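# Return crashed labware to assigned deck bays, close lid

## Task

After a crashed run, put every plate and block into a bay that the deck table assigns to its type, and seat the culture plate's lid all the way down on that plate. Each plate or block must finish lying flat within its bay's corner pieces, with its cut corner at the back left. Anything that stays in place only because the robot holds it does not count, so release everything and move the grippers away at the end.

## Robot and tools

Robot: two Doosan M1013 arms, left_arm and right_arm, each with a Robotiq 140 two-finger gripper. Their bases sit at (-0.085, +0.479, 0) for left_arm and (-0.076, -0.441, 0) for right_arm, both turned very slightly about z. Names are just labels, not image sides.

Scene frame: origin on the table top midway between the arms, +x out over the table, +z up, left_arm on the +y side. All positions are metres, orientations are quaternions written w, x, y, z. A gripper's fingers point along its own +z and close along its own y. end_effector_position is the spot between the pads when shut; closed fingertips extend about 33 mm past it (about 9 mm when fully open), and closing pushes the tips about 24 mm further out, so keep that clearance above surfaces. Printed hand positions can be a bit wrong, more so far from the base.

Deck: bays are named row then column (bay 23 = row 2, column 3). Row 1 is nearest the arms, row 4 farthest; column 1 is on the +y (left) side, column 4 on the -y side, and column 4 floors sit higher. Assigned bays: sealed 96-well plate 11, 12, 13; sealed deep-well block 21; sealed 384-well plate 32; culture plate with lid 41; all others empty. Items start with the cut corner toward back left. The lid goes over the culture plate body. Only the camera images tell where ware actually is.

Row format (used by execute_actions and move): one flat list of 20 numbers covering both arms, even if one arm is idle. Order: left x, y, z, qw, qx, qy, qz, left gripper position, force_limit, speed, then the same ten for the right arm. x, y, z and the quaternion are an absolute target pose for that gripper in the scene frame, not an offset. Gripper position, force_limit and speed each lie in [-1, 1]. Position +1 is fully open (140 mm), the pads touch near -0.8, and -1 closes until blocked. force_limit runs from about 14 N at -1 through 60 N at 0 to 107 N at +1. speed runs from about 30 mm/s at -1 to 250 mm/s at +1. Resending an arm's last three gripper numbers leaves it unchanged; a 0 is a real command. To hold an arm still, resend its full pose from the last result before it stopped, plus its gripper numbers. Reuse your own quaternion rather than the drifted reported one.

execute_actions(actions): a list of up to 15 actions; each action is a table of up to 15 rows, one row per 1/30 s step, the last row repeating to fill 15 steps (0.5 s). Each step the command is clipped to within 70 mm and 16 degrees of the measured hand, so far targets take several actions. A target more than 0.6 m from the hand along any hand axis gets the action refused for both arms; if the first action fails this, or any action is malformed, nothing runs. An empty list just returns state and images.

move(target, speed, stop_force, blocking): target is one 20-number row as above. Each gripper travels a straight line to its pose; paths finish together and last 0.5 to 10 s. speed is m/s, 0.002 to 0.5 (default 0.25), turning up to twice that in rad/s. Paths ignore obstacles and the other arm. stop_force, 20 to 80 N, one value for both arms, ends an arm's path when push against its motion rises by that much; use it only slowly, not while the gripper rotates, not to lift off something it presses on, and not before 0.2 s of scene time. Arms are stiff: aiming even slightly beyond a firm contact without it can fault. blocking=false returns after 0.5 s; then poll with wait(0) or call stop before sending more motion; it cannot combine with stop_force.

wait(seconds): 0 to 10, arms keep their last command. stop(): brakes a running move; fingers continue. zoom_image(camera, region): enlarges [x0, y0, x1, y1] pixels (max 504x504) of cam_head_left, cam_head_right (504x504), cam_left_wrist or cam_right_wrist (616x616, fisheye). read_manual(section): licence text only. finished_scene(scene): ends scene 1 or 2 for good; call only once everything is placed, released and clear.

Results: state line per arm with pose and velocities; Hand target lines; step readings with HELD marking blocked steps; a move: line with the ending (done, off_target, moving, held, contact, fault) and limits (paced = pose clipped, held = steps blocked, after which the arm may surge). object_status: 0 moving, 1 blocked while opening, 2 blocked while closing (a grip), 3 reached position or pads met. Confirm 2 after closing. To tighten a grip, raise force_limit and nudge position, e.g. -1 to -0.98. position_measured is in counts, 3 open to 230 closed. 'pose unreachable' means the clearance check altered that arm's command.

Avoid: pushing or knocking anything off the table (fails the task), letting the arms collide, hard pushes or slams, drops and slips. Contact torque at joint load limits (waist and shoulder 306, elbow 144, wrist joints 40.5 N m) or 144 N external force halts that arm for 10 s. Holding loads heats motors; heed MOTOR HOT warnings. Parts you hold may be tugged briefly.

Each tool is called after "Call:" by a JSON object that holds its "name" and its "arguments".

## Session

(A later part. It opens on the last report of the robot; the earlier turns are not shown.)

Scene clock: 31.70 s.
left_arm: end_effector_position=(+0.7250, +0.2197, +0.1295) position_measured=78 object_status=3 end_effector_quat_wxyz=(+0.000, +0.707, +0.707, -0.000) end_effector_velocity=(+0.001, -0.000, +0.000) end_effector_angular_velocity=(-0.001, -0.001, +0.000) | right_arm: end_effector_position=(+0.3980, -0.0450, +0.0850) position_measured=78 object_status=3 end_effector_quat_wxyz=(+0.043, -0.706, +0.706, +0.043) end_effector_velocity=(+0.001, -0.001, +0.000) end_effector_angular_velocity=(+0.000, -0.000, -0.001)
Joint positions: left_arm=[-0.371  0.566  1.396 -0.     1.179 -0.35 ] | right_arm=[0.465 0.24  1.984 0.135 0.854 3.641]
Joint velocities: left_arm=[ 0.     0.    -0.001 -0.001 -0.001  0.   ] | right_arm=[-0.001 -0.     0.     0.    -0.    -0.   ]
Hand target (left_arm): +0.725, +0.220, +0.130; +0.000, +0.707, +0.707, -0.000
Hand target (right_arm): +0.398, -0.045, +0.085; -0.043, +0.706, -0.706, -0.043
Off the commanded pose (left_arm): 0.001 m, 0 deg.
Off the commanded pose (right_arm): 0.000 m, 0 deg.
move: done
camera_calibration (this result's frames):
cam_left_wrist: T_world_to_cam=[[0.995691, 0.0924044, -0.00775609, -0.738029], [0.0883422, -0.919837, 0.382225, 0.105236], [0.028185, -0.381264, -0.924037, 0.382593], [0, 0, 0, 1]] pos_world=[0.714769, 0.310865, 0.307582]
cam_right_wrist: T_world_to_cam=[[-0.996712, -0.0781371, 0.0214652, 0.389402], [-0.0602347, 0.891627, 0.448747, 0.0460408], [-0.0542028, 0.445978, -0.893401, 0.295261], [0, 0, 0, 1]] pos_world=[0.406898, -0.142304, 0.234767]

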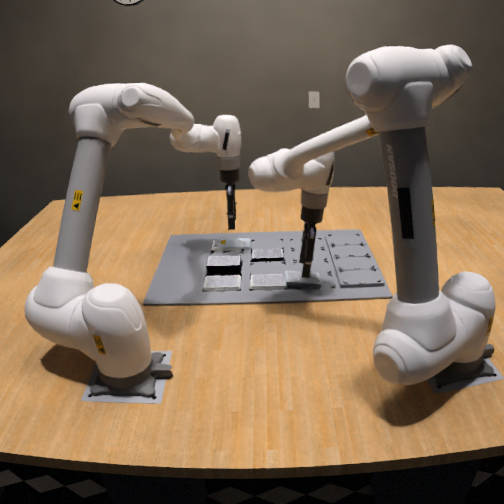

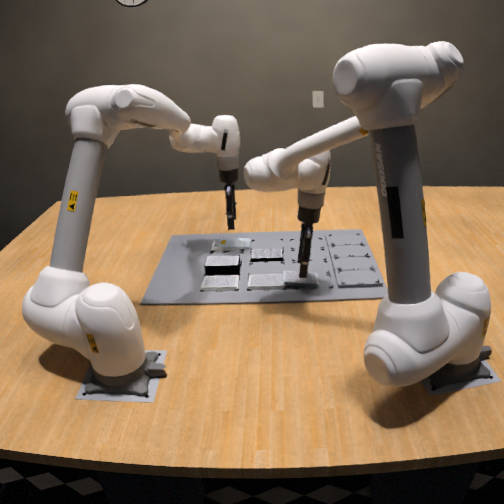

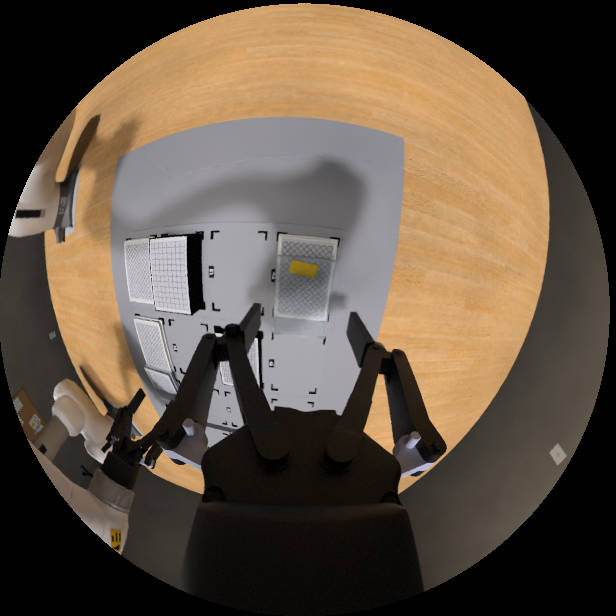

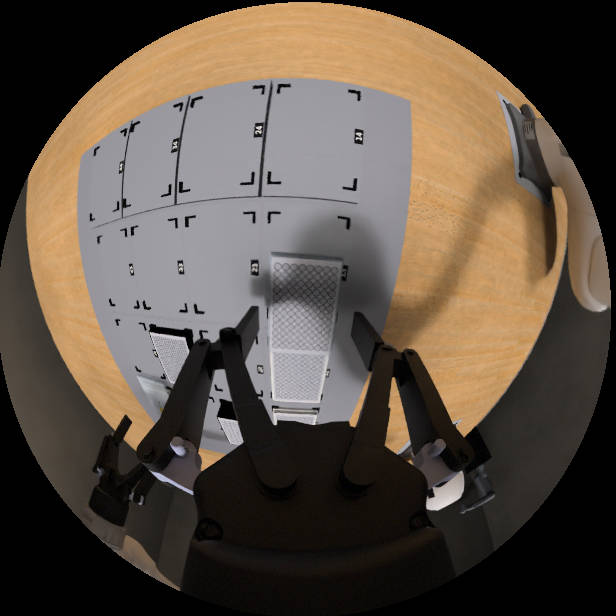

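Call:
{"name": "move", "arguments": {"target": [0.722,0.214,0.062,-0.0247,0.7067,0.7067,0.0247,0.4,0,0,0.398,-0.0405,0.048,-0.0431,0.7058,-0.7058,-0.0431,0.4,0,0], "speed": 0.06}}

Call:
{"name": "zoom_image", "arguments": {"camera": "cam_left_wrist", "region": [180, 180, 430, 430]}}

Call:
{"name": "zoom_image", "arguments": {"camera": "cam_right_wrist", "region": [180, 180, 430, 430]}}

Call:
{"name": "zoom_image", "arguments": {"camera": "cam_head_left", "region": [190, 210, 350, 300]}}

Scene clock: 33.93 s.
left_arm: end_effector_position=(+0.7219, +0.2140, +0.0618) position_measured=78 object_status=3 end_effector_quat_wxyz=(-0.025, +0.707, +0.707, +0.025) end_effector_velocity=(-0.001, +0.000, -0.000) end_effector_angular_velocity=(+0.001, +0.002, +0.001) | right_arm: end_effector_position=(+0.3980, -0.0405, +0.0480) position_measured=78 object_status=3 end_effector_quat_wxyz=(+0.043, -0.706, +0.706, +0.043) end_effector_velocity=(-0.000, +0.000, +0.000) end_effector_angular_velocity=(-0.000, +0.001, +0.000)
Joint positions: left_arm=[-0.404  0.624  1.436  0.072  1.11  -0.417] | right_arm=[0.471 0.285 2.008 0.143 0.786 3.634]
Joint velocities: left_arm=[ 0.     0.     0.    -0.     0.002 -0.   ] | right_arm=[ 0.    -0.    -0.     0.     0.001  0.   ]
Hand target (left_arm): +0.722, +0.214, +0.062; -0.025, +0.707, +0.707, +0.025
Hand target (right_arm): +0.398, -0.040, +0.048; -0.043, +0.706, -0.706, -0.043
Off the commanded pose (left_arm): 0.000 m, 0 deg.
Off the commanded pose (right_arm): 0.000 m, 0 deg.
move: done
camera_calibration (this result's frames):
cam_left_wrist: T_world_to_cam=[[0.995672, 0.0929234, -0.0013951, -0.735391], [0.0885789, -0.944366, 0.316744, 0.135262], [0.0281155, -0.315497, -0.94851, 0.305431], [0, 0, 0, 1]] pos_world=[0.71164, 0.292435, 0.245835]
cam_right_wrist: T_world_to_cam=[[-0.996704, -0.0781813, 0.0216742, 0.390506], [-0.060177, 0.891598, 0.448811, 0.0585746], [-0.0544133, 0.446027, -0.893364, 0.260257], [0, 0, 0, 1]] pos_world=[0.406905, -0.137777, 0.197752]

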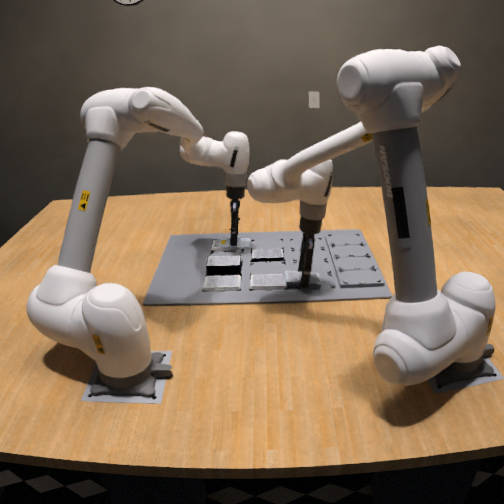

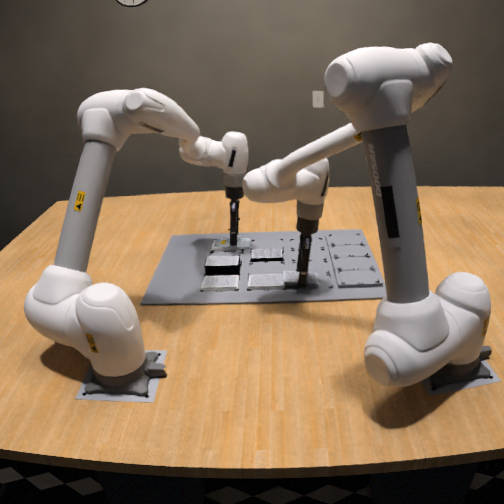

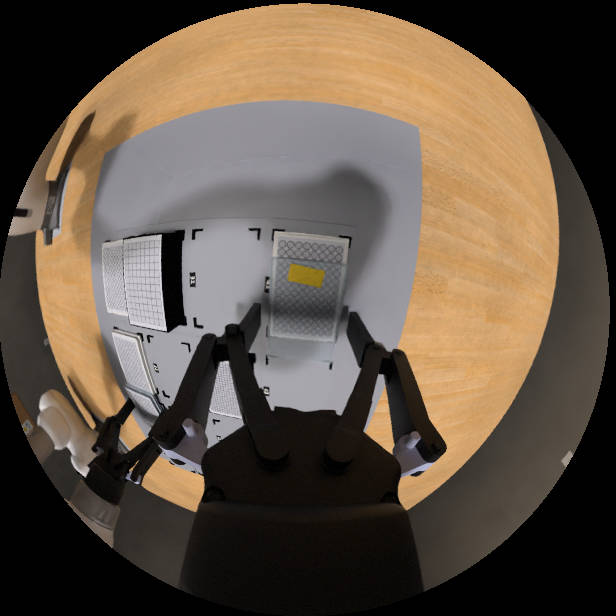

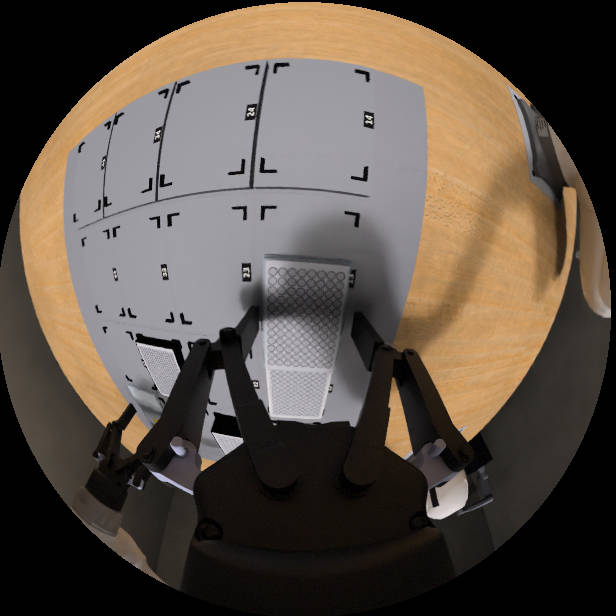

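Region (180, 180, 430, 430) of cam_left_wrist's 616x616 image, scaled by 2.016, with more detail than that image has.

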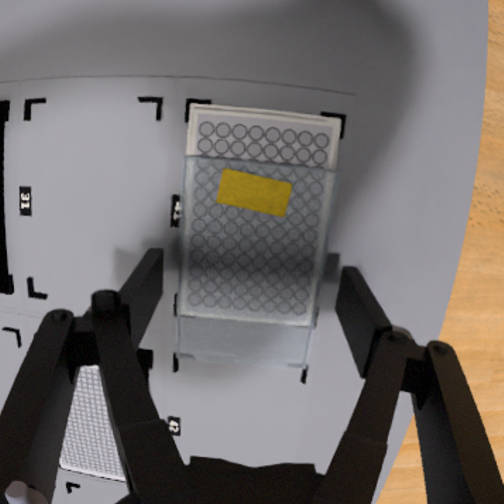

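Region (180, 180, 430, 430) of cam_right_wrist's 616x616 image, scaled by 2.016, with more detail than that image has.

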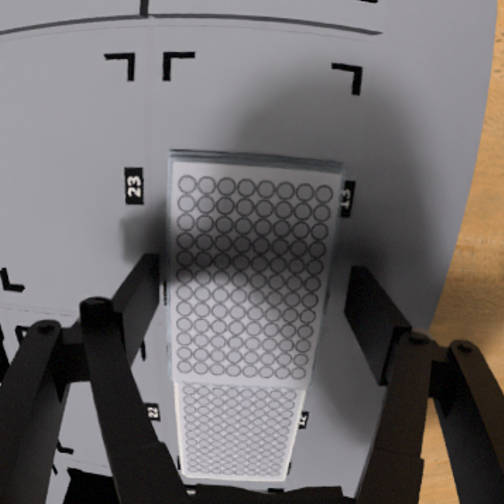

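Region (190, 210, 350, 300) of cam_head_left's 504x504 image, scaled by 3.150, with more detail than that image has; it fills the top 284 rows of this view, and the rest is white.

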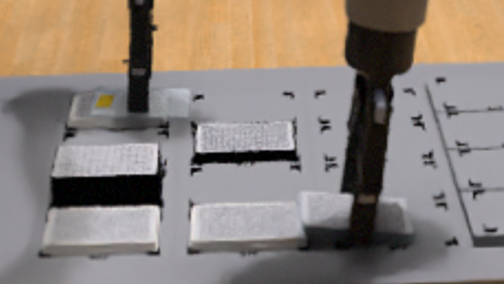

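Call:
{"name": "move", "arguments": {"target": [0.720,0.215,0.047,-0.0247,0.7067,0.7067,0.0247,0.4,0,0,0.402,-0.040,0.045,-0.0431,0.7058,-0.7058,-0.0431,0.4,0,0], "speed": 0.03}}

Call:
{"name": "execute_actions", "arguments": {"actions": [[[0.720,0.215,0.047,-0.0247,0.7067,0.7067,0.0247,-1,-0.5,-0.6,0.402,-0.040,0.045,-0.0431,0.7058,-0.7058,-0.0431,-1,0,-0.6]],[[0.720,0.215,0.047,-0.0247,0.7067,0.7067,0.0247,-1,-0.5,-0.6,0.402,-0.040,0.045,-0.0431,0.7058,-0.7058,-0.0431,-1,0,-0.6]]]}}

Call:
{"name": "move", "arguments": {"target": [0.720,0.215,0.065,-0.0247,0.7067,0.7067,0.0247,-1,-0.5,-0.6,0.402,-0.040,0.063,-0.0431,0.7058,-0.7058,-0.0431,-1,0,-0.6], "speed": 0.04}}

Call:
{"name": "move", "arguments": {"target": [0.720,0.243,0.062,0,0.7071,0.7071,0,-1,-0.5,-0.6,0.402,-0.087,0.055,0,0.7071,-0.7071,0,-1,0,-0.6], "speed": 0.05}}

Call:
{"name": "zoom_image", "arguments": {"camera": "cam_left_wrist", "region": [180, 180, 430, 430]}}

Call:
{"name": "zoom_image", "arguments": {"camera": "cam_right_wrist", "region": [180, 180, 430, 430]}}

Call:
{"name": "zoom_image", "arguments": {"camera": "cam_head_left", "region": [190, 210, 350, 300]}}

Scene clock: 35.47 s.
left_arm: end_effector_position=(+0.7200, +0.2150, +0.0470) position_measured=78 object_status=3 end_effector_quat_wxyz=(-0.025, +0.707, +0.707, +0.025) end_effector_velocity=(-0.000, +0.000, +0.000) end_effector_angular_velocity=(+0.001, -0.000, -0.002) | right_arm: end_effector_position=(+0.4020, -0.0400, +0.0450) position_measured=78 object_status=3 end_effector_quat_wxyz=(+0.043, -0.706, +0.706, +0.043) end_effector_velocity=(+0.000, -0.000, -0.000) end_effector_angular_velocity=(-0.000, +0.001, -0.000)
Joint positions: left_arm=[-0.404  0.632  1.451  0.073  1.086 -0.418] | right_arm=[0.468 0.293 2.003 0.144 0.782 3.63 ]
Joint velocities: left_arm=[-0.    -0.001  0.001  0.001 -0.     0.001] | right_arm=[-0.001  0.    -0.     0.     0.    -0.001]
Hand target (left_arm): +0.720, +0.215, +0.047; -0.025, +0.707, +0.707, +0.025
Hand target (right_arm): +0.402, -0.040, +0.045; -0.043, +0.706, -0.706, -0.043
Off the commanded pose (left_arm): 0.000 m, 0 deg.
Off the commanded pose (right_arm): 0.000 m, 0 deg.
move: done
camera_calibration (this result's frames):
cam_left_wrist: T_world_to_cam=[[0.995674, 0.0929072, -0.00134748, -0.733625], [0.0885464, -0.944345, 0.316814, 0.141093], [0.0281618, -0.315563, -0.948487, 0.291664], [0, 0, 0, 1]] pos_world=[0.709744, 0.293438, 0.230951]
cam_right_wrist: T_world_to_cam=[[-0.996706, -0.0781566, 0.0216513, 0.394616], [-0.0601663, 0.891609, 0.448792, 0.0597107], [-0.0543805, 0.446011, -0.893374, 0.257589], [0, 0, 0, 1]] pos_world=[0.410917, -0.137284, 0.194781]

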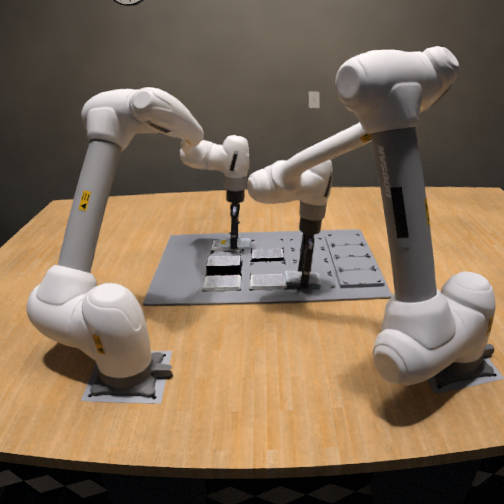

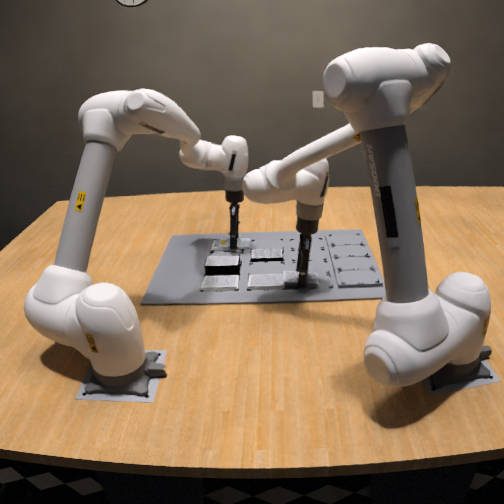

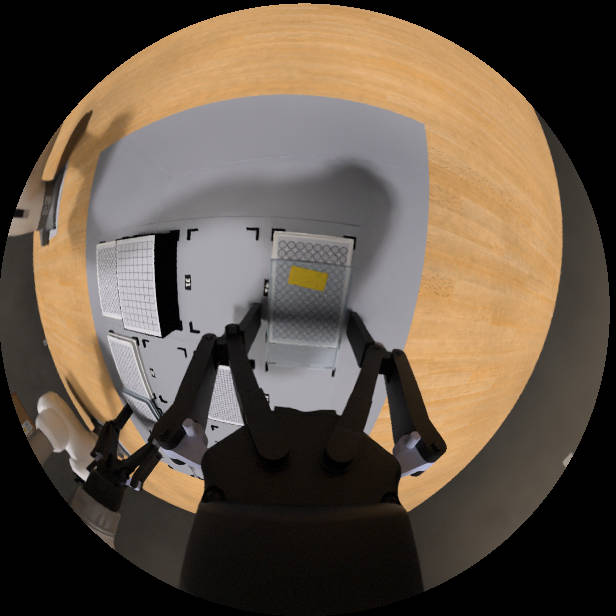

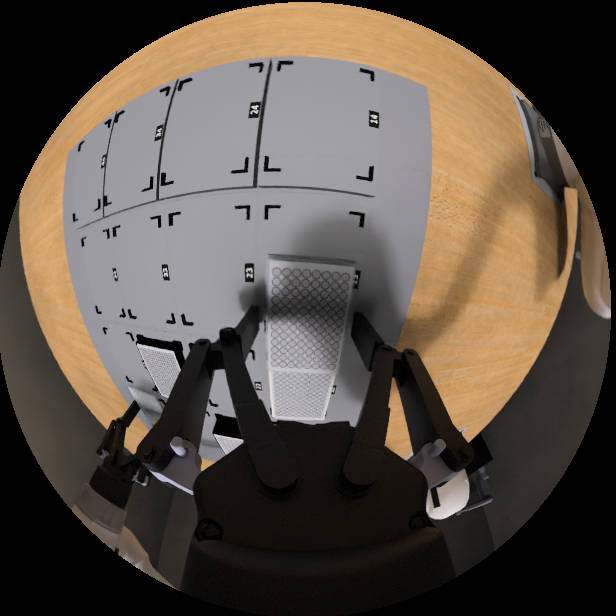

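Scene clock: 36.47 s.
left_arm: end_effector_position=(+0.7200, +0.2150, +0.0470) position_measured=103 object_status=2 end_effector_quat_wxyz=(-0.025, +0.707, +0.707, +0.025) end_effector_velocity=(-0.001, -0.000, +0.001) end_effector_angular_velocity=(-0.001, -0.000, -0.001) | right_arm: end_effector_position=(+0.4020, -0.0400, +0.0450) position_measured=106 object_status=2 end_effector_quat_wxyz=(+0.043, -0.706, +0.706, +0.043) end_effector_velocity=(+0.000, -0.000, -0.000) end_effector_angular_velocity=(-0.000, -0.000, -0.001)
Joint positions: left_arm=[-0.404  0.632  1.451  0.073  1.086 -0.418] | right_arm=[0.468 0.293 2.003 0.144 0.782 3.63 ]
Joint velocities: left_arm=[-0.    -0.002  0.001 -0.001  0.     0.001] | right_arm=[-0.    -0.     0.    -0.    -0.     0.001]
Hand target (left_arm): +0.720, +0.215, +0.047; -0.025, +0.707, +0.707, +0.025
Hand target (right_arm): +0.402, -0.040, +0.045; -0.043, +0.706, -0.706, -0.043
Off the commanded pose (left_arm): 0.000 m, 0 deg.
Off the commanded pose (right_arm): 0.000 m, 0 deg.
Step readings (end_effector_position; steps 1 to 15: 1st action; 16 to 30: 2nd action):
0: left_arm (+0.7200, +0.2150, +0.0470) | right_arm (+0.4020, -0.0400, +0.0450)
1: left_arm (+0.7200, +0.2150, +0.0470) | right_arm (+0.4020, -0.0400, +0.0450)
2: left_arm (+0.7200, +0.2150, +0.0470) | right_arm (+0.4020, -0.0400, +0.0450)
4: left_arm (+0.7200, +0.2150, +0.0470) | right_arm (+0.4020, -0.0400, +0.0450)
8: left_arm (+0.7200, +0.2150, +0.0470) | right_arm (+0.4021, -0.0400, +0.0451)
15: left_arm (+0.7200, +0.2150, +0.0470) | right_arm (+0.4021, -0.0399, +0.0451)
16: left_arm (+0.7200, +0.2150, +0.0470) | right_arm (+0.4021, -0.0399, +0.0451)
17: left_arm (+0.7200, +0.2150, +0.0470) | right_arm (+0.4021, -0.0399, +0.0451)
19: left_arm (+0.7200, +0.2150, +0.0470) | right_arm (+0.4021, -0.0400, +0.0450)
23: left_arm (+0.7200, +0.2150, +0.0470) | right_arm (+0.4020, -0.0400, +0.0450)
30: end_effector_position above
camera_calibration (this result's frames):
cam_left_wrist: T_world_to_cam=[[0.995673, 0.0929222, -0.00130277, -0.733662], [0.0885459, -0.944338, 0.316836, 0.14108], [0.0282108, -0.31558, -0.94848, 0.291657], [0, 0, 0, 1]] pos_world=[0.709768, 0.293441, 0.230975]
cam_right_wrist: T_world_to_cam=[[-0.996706, -0.0781553, 0.0216371, 0.394627], [-0.060171, 0.891604, 0.448801, 0.0597031], [-0.0543679, 0.446021, -0.89337, 0.257587], [0, 0, 0, 1]] pos_world=[0.410924, -0.137279, 0.194787]

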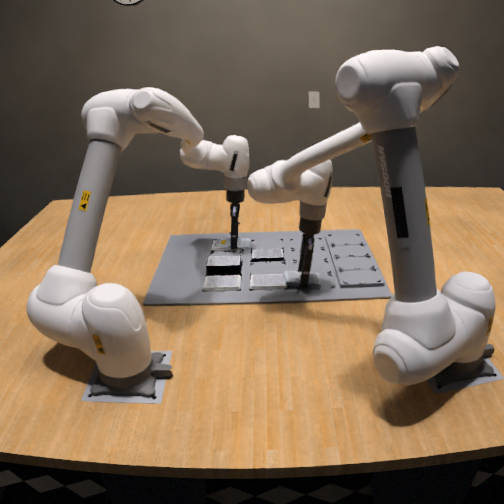

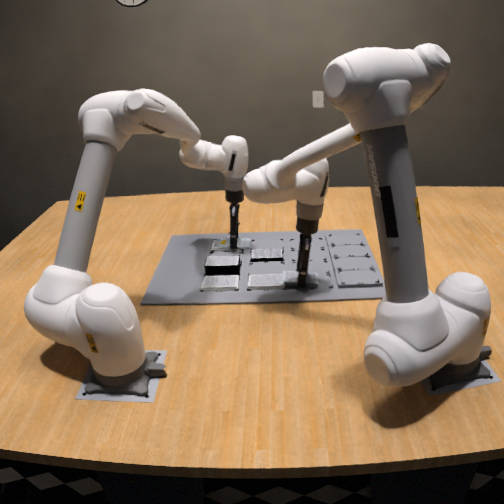

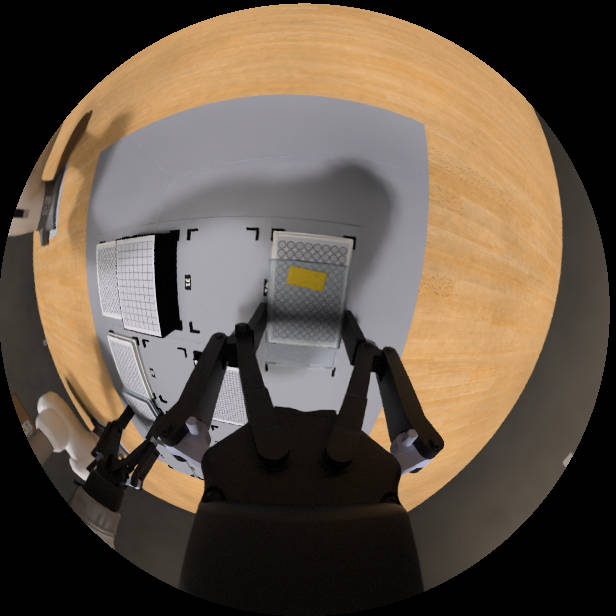

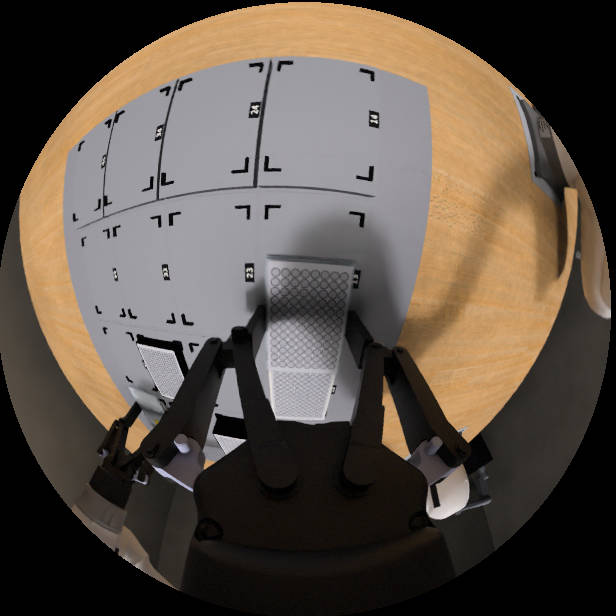

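Scene clock: 37.20 s.
left_arm: end_effector_position=(+0.7200, +0.2150, +0.0651) position_measured=103 object_status=2 end_effector_quat_wxyz=(-0.025, +0.707, +0.707, +0.025) end_effector_velocity=(+0.000, +0.000, +0.001) end_effector_angular_velocity=(-0.000, -0.001, -0.000) | right_arm: end_effector_position=(+0.4020, -0.0400, +0.0630) position_measured=106 object_status=2 end_effector_quat_wxyz=(+0.043, -0.706, +0.706, +0.043) end_effector_velocity=(+0.000, -0.000, -0.000) end_effector_angular_velocity=(-0.000, +0.001, -0.002)
Joint positions: left_arm=[-0.404  0.618  1.439  0.072  1.112 -0.416] | right_arm=[0.468 0.273 1.99  0.139 0.816 3.637]
Joint velocities: left_arm=[ 0.    -0.001 -0.     0.    -0.001  0.001] | right_arm=[-0.001  0.     0.    -0.     0.001  0.002]
Hand target (left_arm): +0.720, +0.215, +0.065; -0.025, +0.707, +0.707, +0.025
Hand target (right_arm): +0.402, -0.040, +0.063; -0.043, +0.706, -0.706, -0.043
Off the commanded pose (left_arm): 0.000 m, 0 deg.
Off the commanded pose (right_arm): 0.000 m, 0 deg.
move: done
camera_calibration (this result's frames):
cam_left_wrist: T_world_to_cam=[[0.995674, 0.0929038, -0.00124449, -0.733663], [0.0885076, -0.944314, 0.316918, 0.135339], [0.0282677, -0.315657, -0.948452, 0.308768], [0, 0, 0, 1]] pos_world=[0.709783, 0.293428, 0.249047]
cam_right_wrist: T_world_to_cam=[[-0.996708, -0.0781409, 0.0216181, 0.394249], [-0.0601674, 0.891611, 0.448787, 0.0516175], [-0.0543435, 0.446009, -0.893377, 0.27368], [0, 0, 0, 1]] pos_world=[0.410929, -0.13728, 0.212812]

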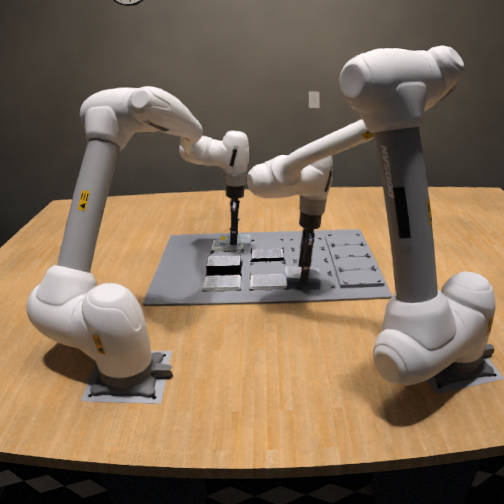

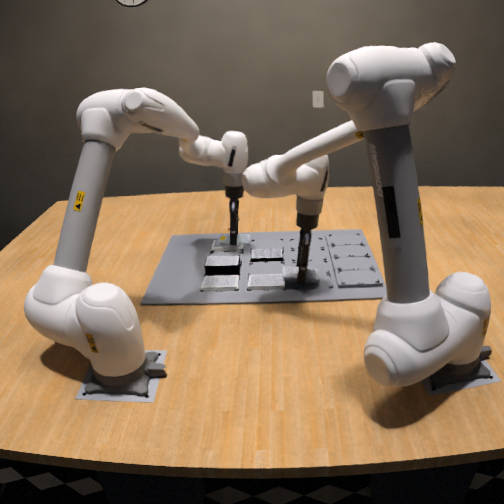

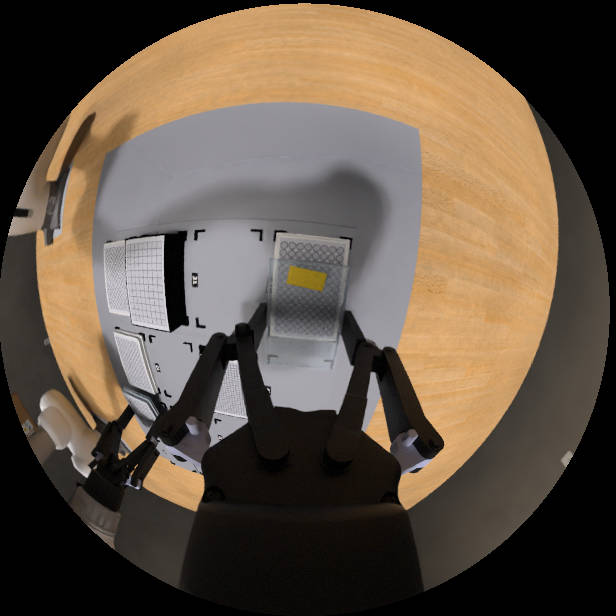

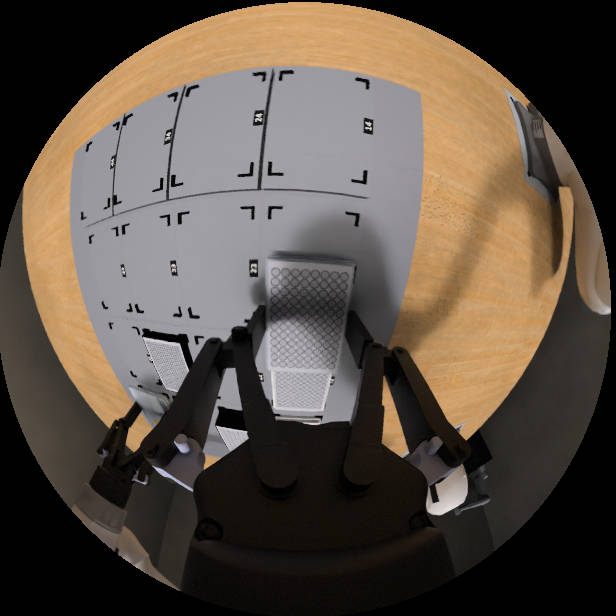

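Scene clock: 38.70 s.
left_arm: end_effector_position=(+0.7201, +0.2431, +0.0620) position_measured=103 object_status=2 end_effector_quat_wxyz=(-0.000, +0.707, +0.707, -0.000) end_effector_velocity=(+0.001, -0.000, +0.001) end_effector_angular_velocity=(-0.000, -0.001, +0.000) | right_arm: end_effector_position=(+0.4019, -0.0870, +0.0550) position_measured=106 object_status=2 end_effector_quat_wxyz=(-0.000, -0.707, +0.707, +0.000) end_effector_velocity=(+0.000, +0.000, -0.000) end_effector_angular_velocity=(-0.000, -0.000, -0.000)
Joint positions: left_arm=[-0.347  0.597  1.479 -0.     1.065 -0.326] | right_arm=[0.459 0.274 2.001 0.    0.867 3.72 ]
Joint velocities: left_arm=[-0.     0.    -0.001  0.    -0.    -0.001] | right_arm=[ 0.     0.    -0.    -0.    -0.     0.001]
Hand target (left_arm): +0.720, +0.243, +0.062; -0.000, +0.707, +0.707, -0.000
Hand target (right_arm): +0.402, -0.087, +0.055; +0.000, +0.707, -0.707, -0.000
Off the commanded pose (left_arm): 0.000 m, 0 deg.
Off the commanded pose (right_arm): 0.000 m, 0 deg.
move: done
camera_calibration (this result's frames):
cam_left_wrist: T_world_to_cam=[[0.995666, 0.0926673, -0.00781246, -0.735852], [0.0886127, -0.919895, 0.382022, 0.152752], [0.0282143, -0.381058, -0.92412, 0.329183], [0, 0, 0, 1]] pos_world=[0.70984, 0.334143, 0.240102]
cam_right_wrist: T_world_to_cam=[[-0.996693, -0.0750234, 0.0312243, 0.390404], [-0.060165, 0.939568, 0.337033, 0.107434], [-0.0546227, 0.33404, -0.940975, 0.28045], [0, 0, 0, 1]] pos_world=[0.410895, -0.165334, 0.215498]

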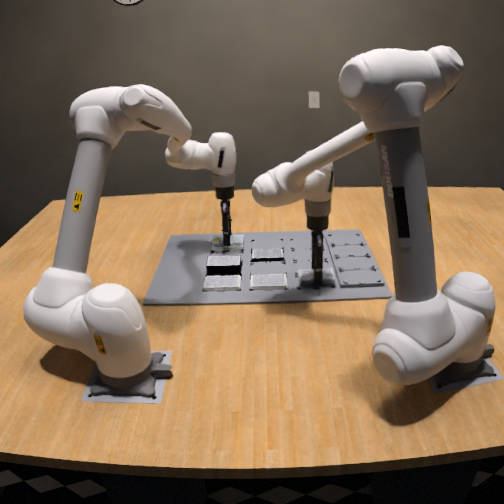

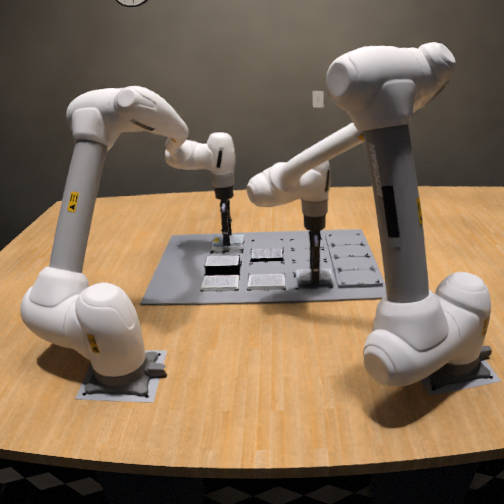

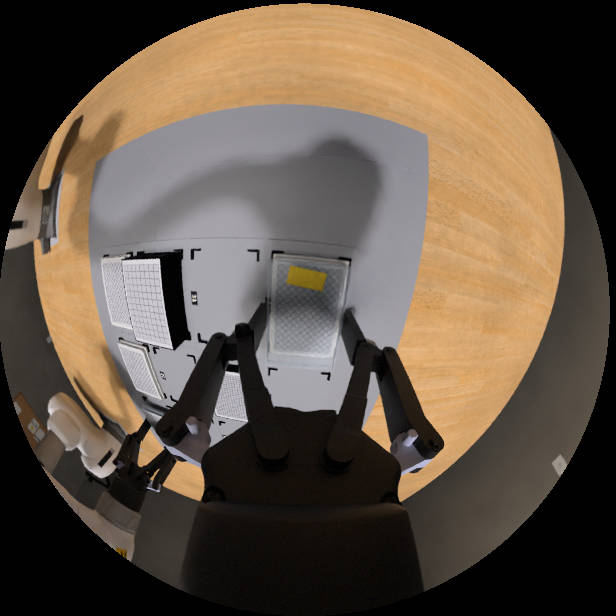

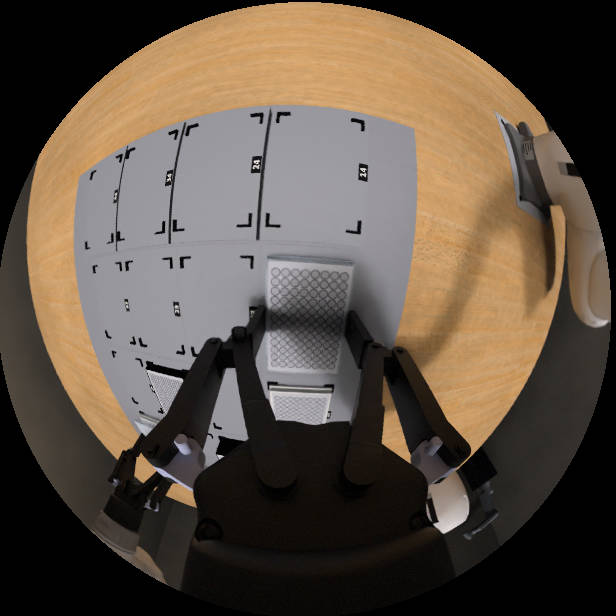

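Region (180, 180, 430, 430) of cam_left_wrist's 616x616 image, scaled by 2.016, with more detail than that image has.

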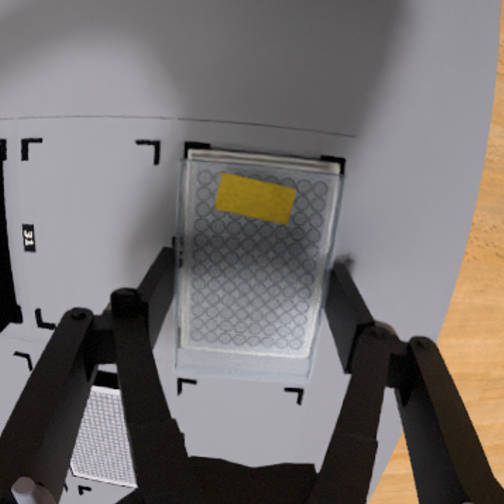

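Region (180, 180, 430, 430) of cam_right_wrist's 616x616 image, scaled by 2.016, with more detail than that image has.

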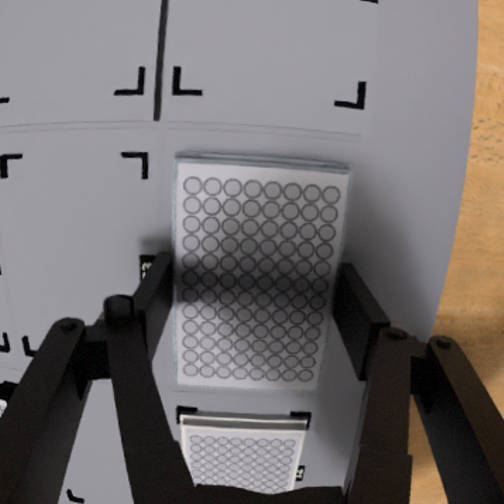

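Region (190, 210, 350, 300) of cam_head_left's 504x504 image, scaled by 3.150, with more detail than that image has; it fills the top 284 rows of this view, and the rest is white.

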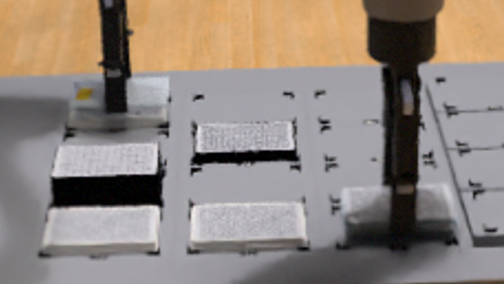

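Call:
{"name": "move", "arguments": {"target": [0.7205,0.2465,0.056,0,0.7071,0.7071,0,-1,-0.5,-0.6,0.402,-0.083,0.047,0,0.7071,-0.7071,0,-1,0,-0.6], "speed": 0.02}}

Call:
{"name": "zoom_image", "arguments": {"camera": "cam_left_wrist", "region": [230, 230, 390, 390]}}

Call:
{"name": "zoom_image", "arguments": {"camera": "cam_right_wrist", "region": [230, 230, 390, 390]}}

Scene clock: 39.90 s.
left_arm: end_effector_position=(+0.7205, +0.2465, +0.0560) position_measured=103 object_status=2 end_effector_quat_wxyz=(+0.000, +0.707, +0.707, -0.000) end_effector_velocity=(-0.001, +0.001, -0.001) end_effector_angular_velocity=(+0.002, +0.001, -0.001) | right_arm: end_effector_position=(+0.4020, -0.0830, +0.0470) position_measured=106 object_status=2 end_effector_quat_wxyz=(-0.000, -0.707, +0.707, +0.000) end_effector_velocity=(+0.000, -0.000, +0.000) end_effector_angular_velocity=(+0.001, -0.001, -0.001)
Joint positions: left_arm=[-0.343  0.601  1.484 -0.     1.056 -0.322] | right_arm=[0.465 0.286 2.003 0.    0.853 3.726]
Joint velocities: left_arm=[ 0.001 -0.     0.002  0.001  0.     0.001] | right_arm=[-0.    -0.     0.     0.    -0.001  0.001]
Hand target (left_arm): +0.721, +0.247, +0.056; +0.000, +0.707, +0.707, +0.000
Hand target (right_arm): +0.402, -0.083, +0.047; -0.000, +0.707, -0.707, -0.000
Off the commanded pose (left_arm): 0.000 m, 0 deg.
Off the commanded pose (right_arm): 0.000 m, 0 deg.
move: done
camera_calibration (this result's frames):
cam_left_wrist: T_world_to_cam=[[0.995672, 0.0926077, -0.00780633, -0.736616], [0.0885551, -0.919898, 0.382028, 0.158235], [0.0281977, -0.381066, -0.924118, 0.324911], [0, 0, 0, 1]] pos_world=[0.710253, 0.337589, 0.234055]
cam_right_wrist: T_world_to_cam=[[-0.996705, -0.0749481, 0.031024, 0.391026], [-0.0601651, 0.939594, 0.336963, 0.106393], [-0.0544047, 0.333986, -0.941007, 0.271489], [0, 0, 0, 1]] pos_world=[0.410909, -0.161333, 0.207492]

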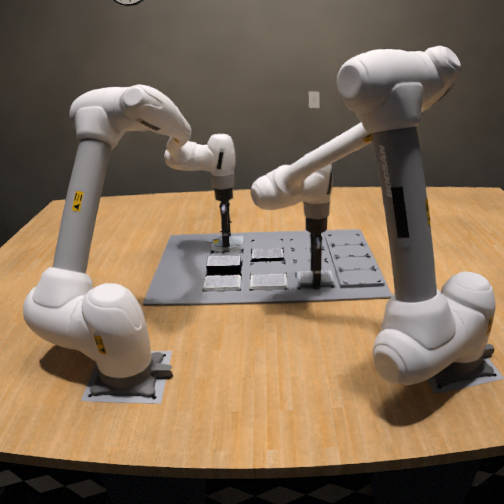

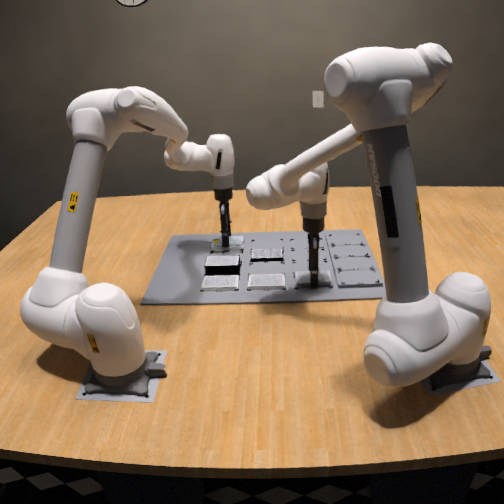

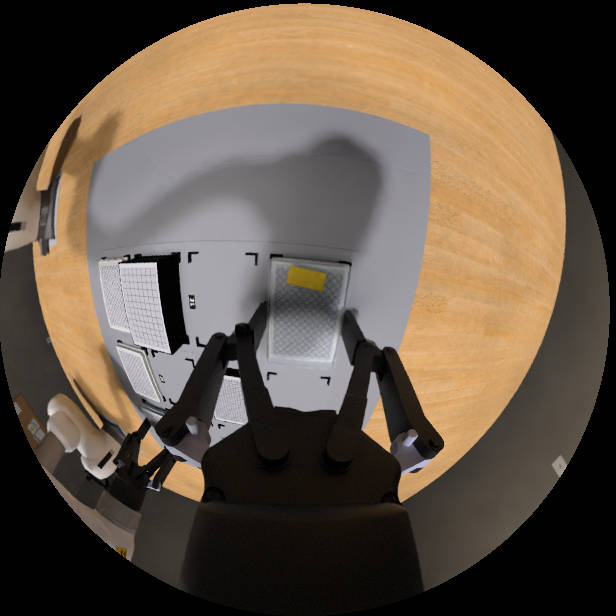

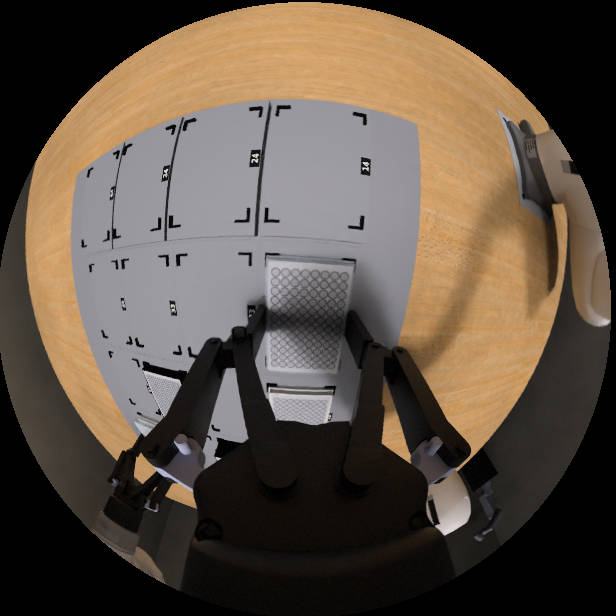

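Region (230, 230, 390, 390) of cam_left_wrist's 616x616 image, scaled by 3.150, with more detail than that image has.

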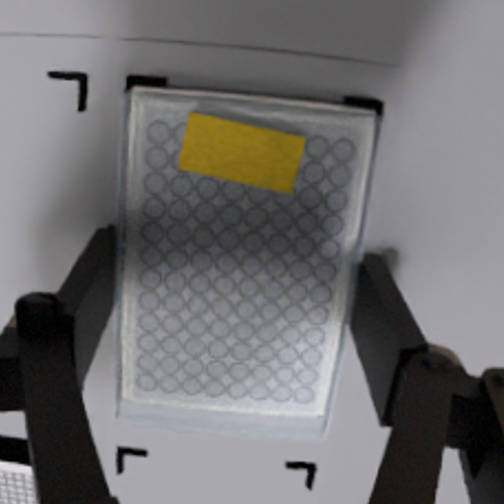

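Region (230, 230, 390, 390) of cam_right_wrist's 616x616 image, scaled by 3.150, with more detail than that image has.

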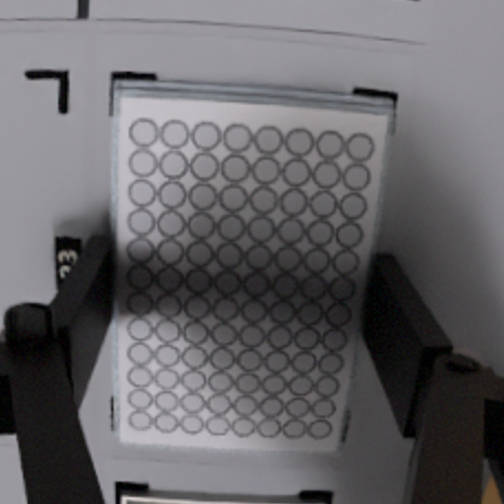

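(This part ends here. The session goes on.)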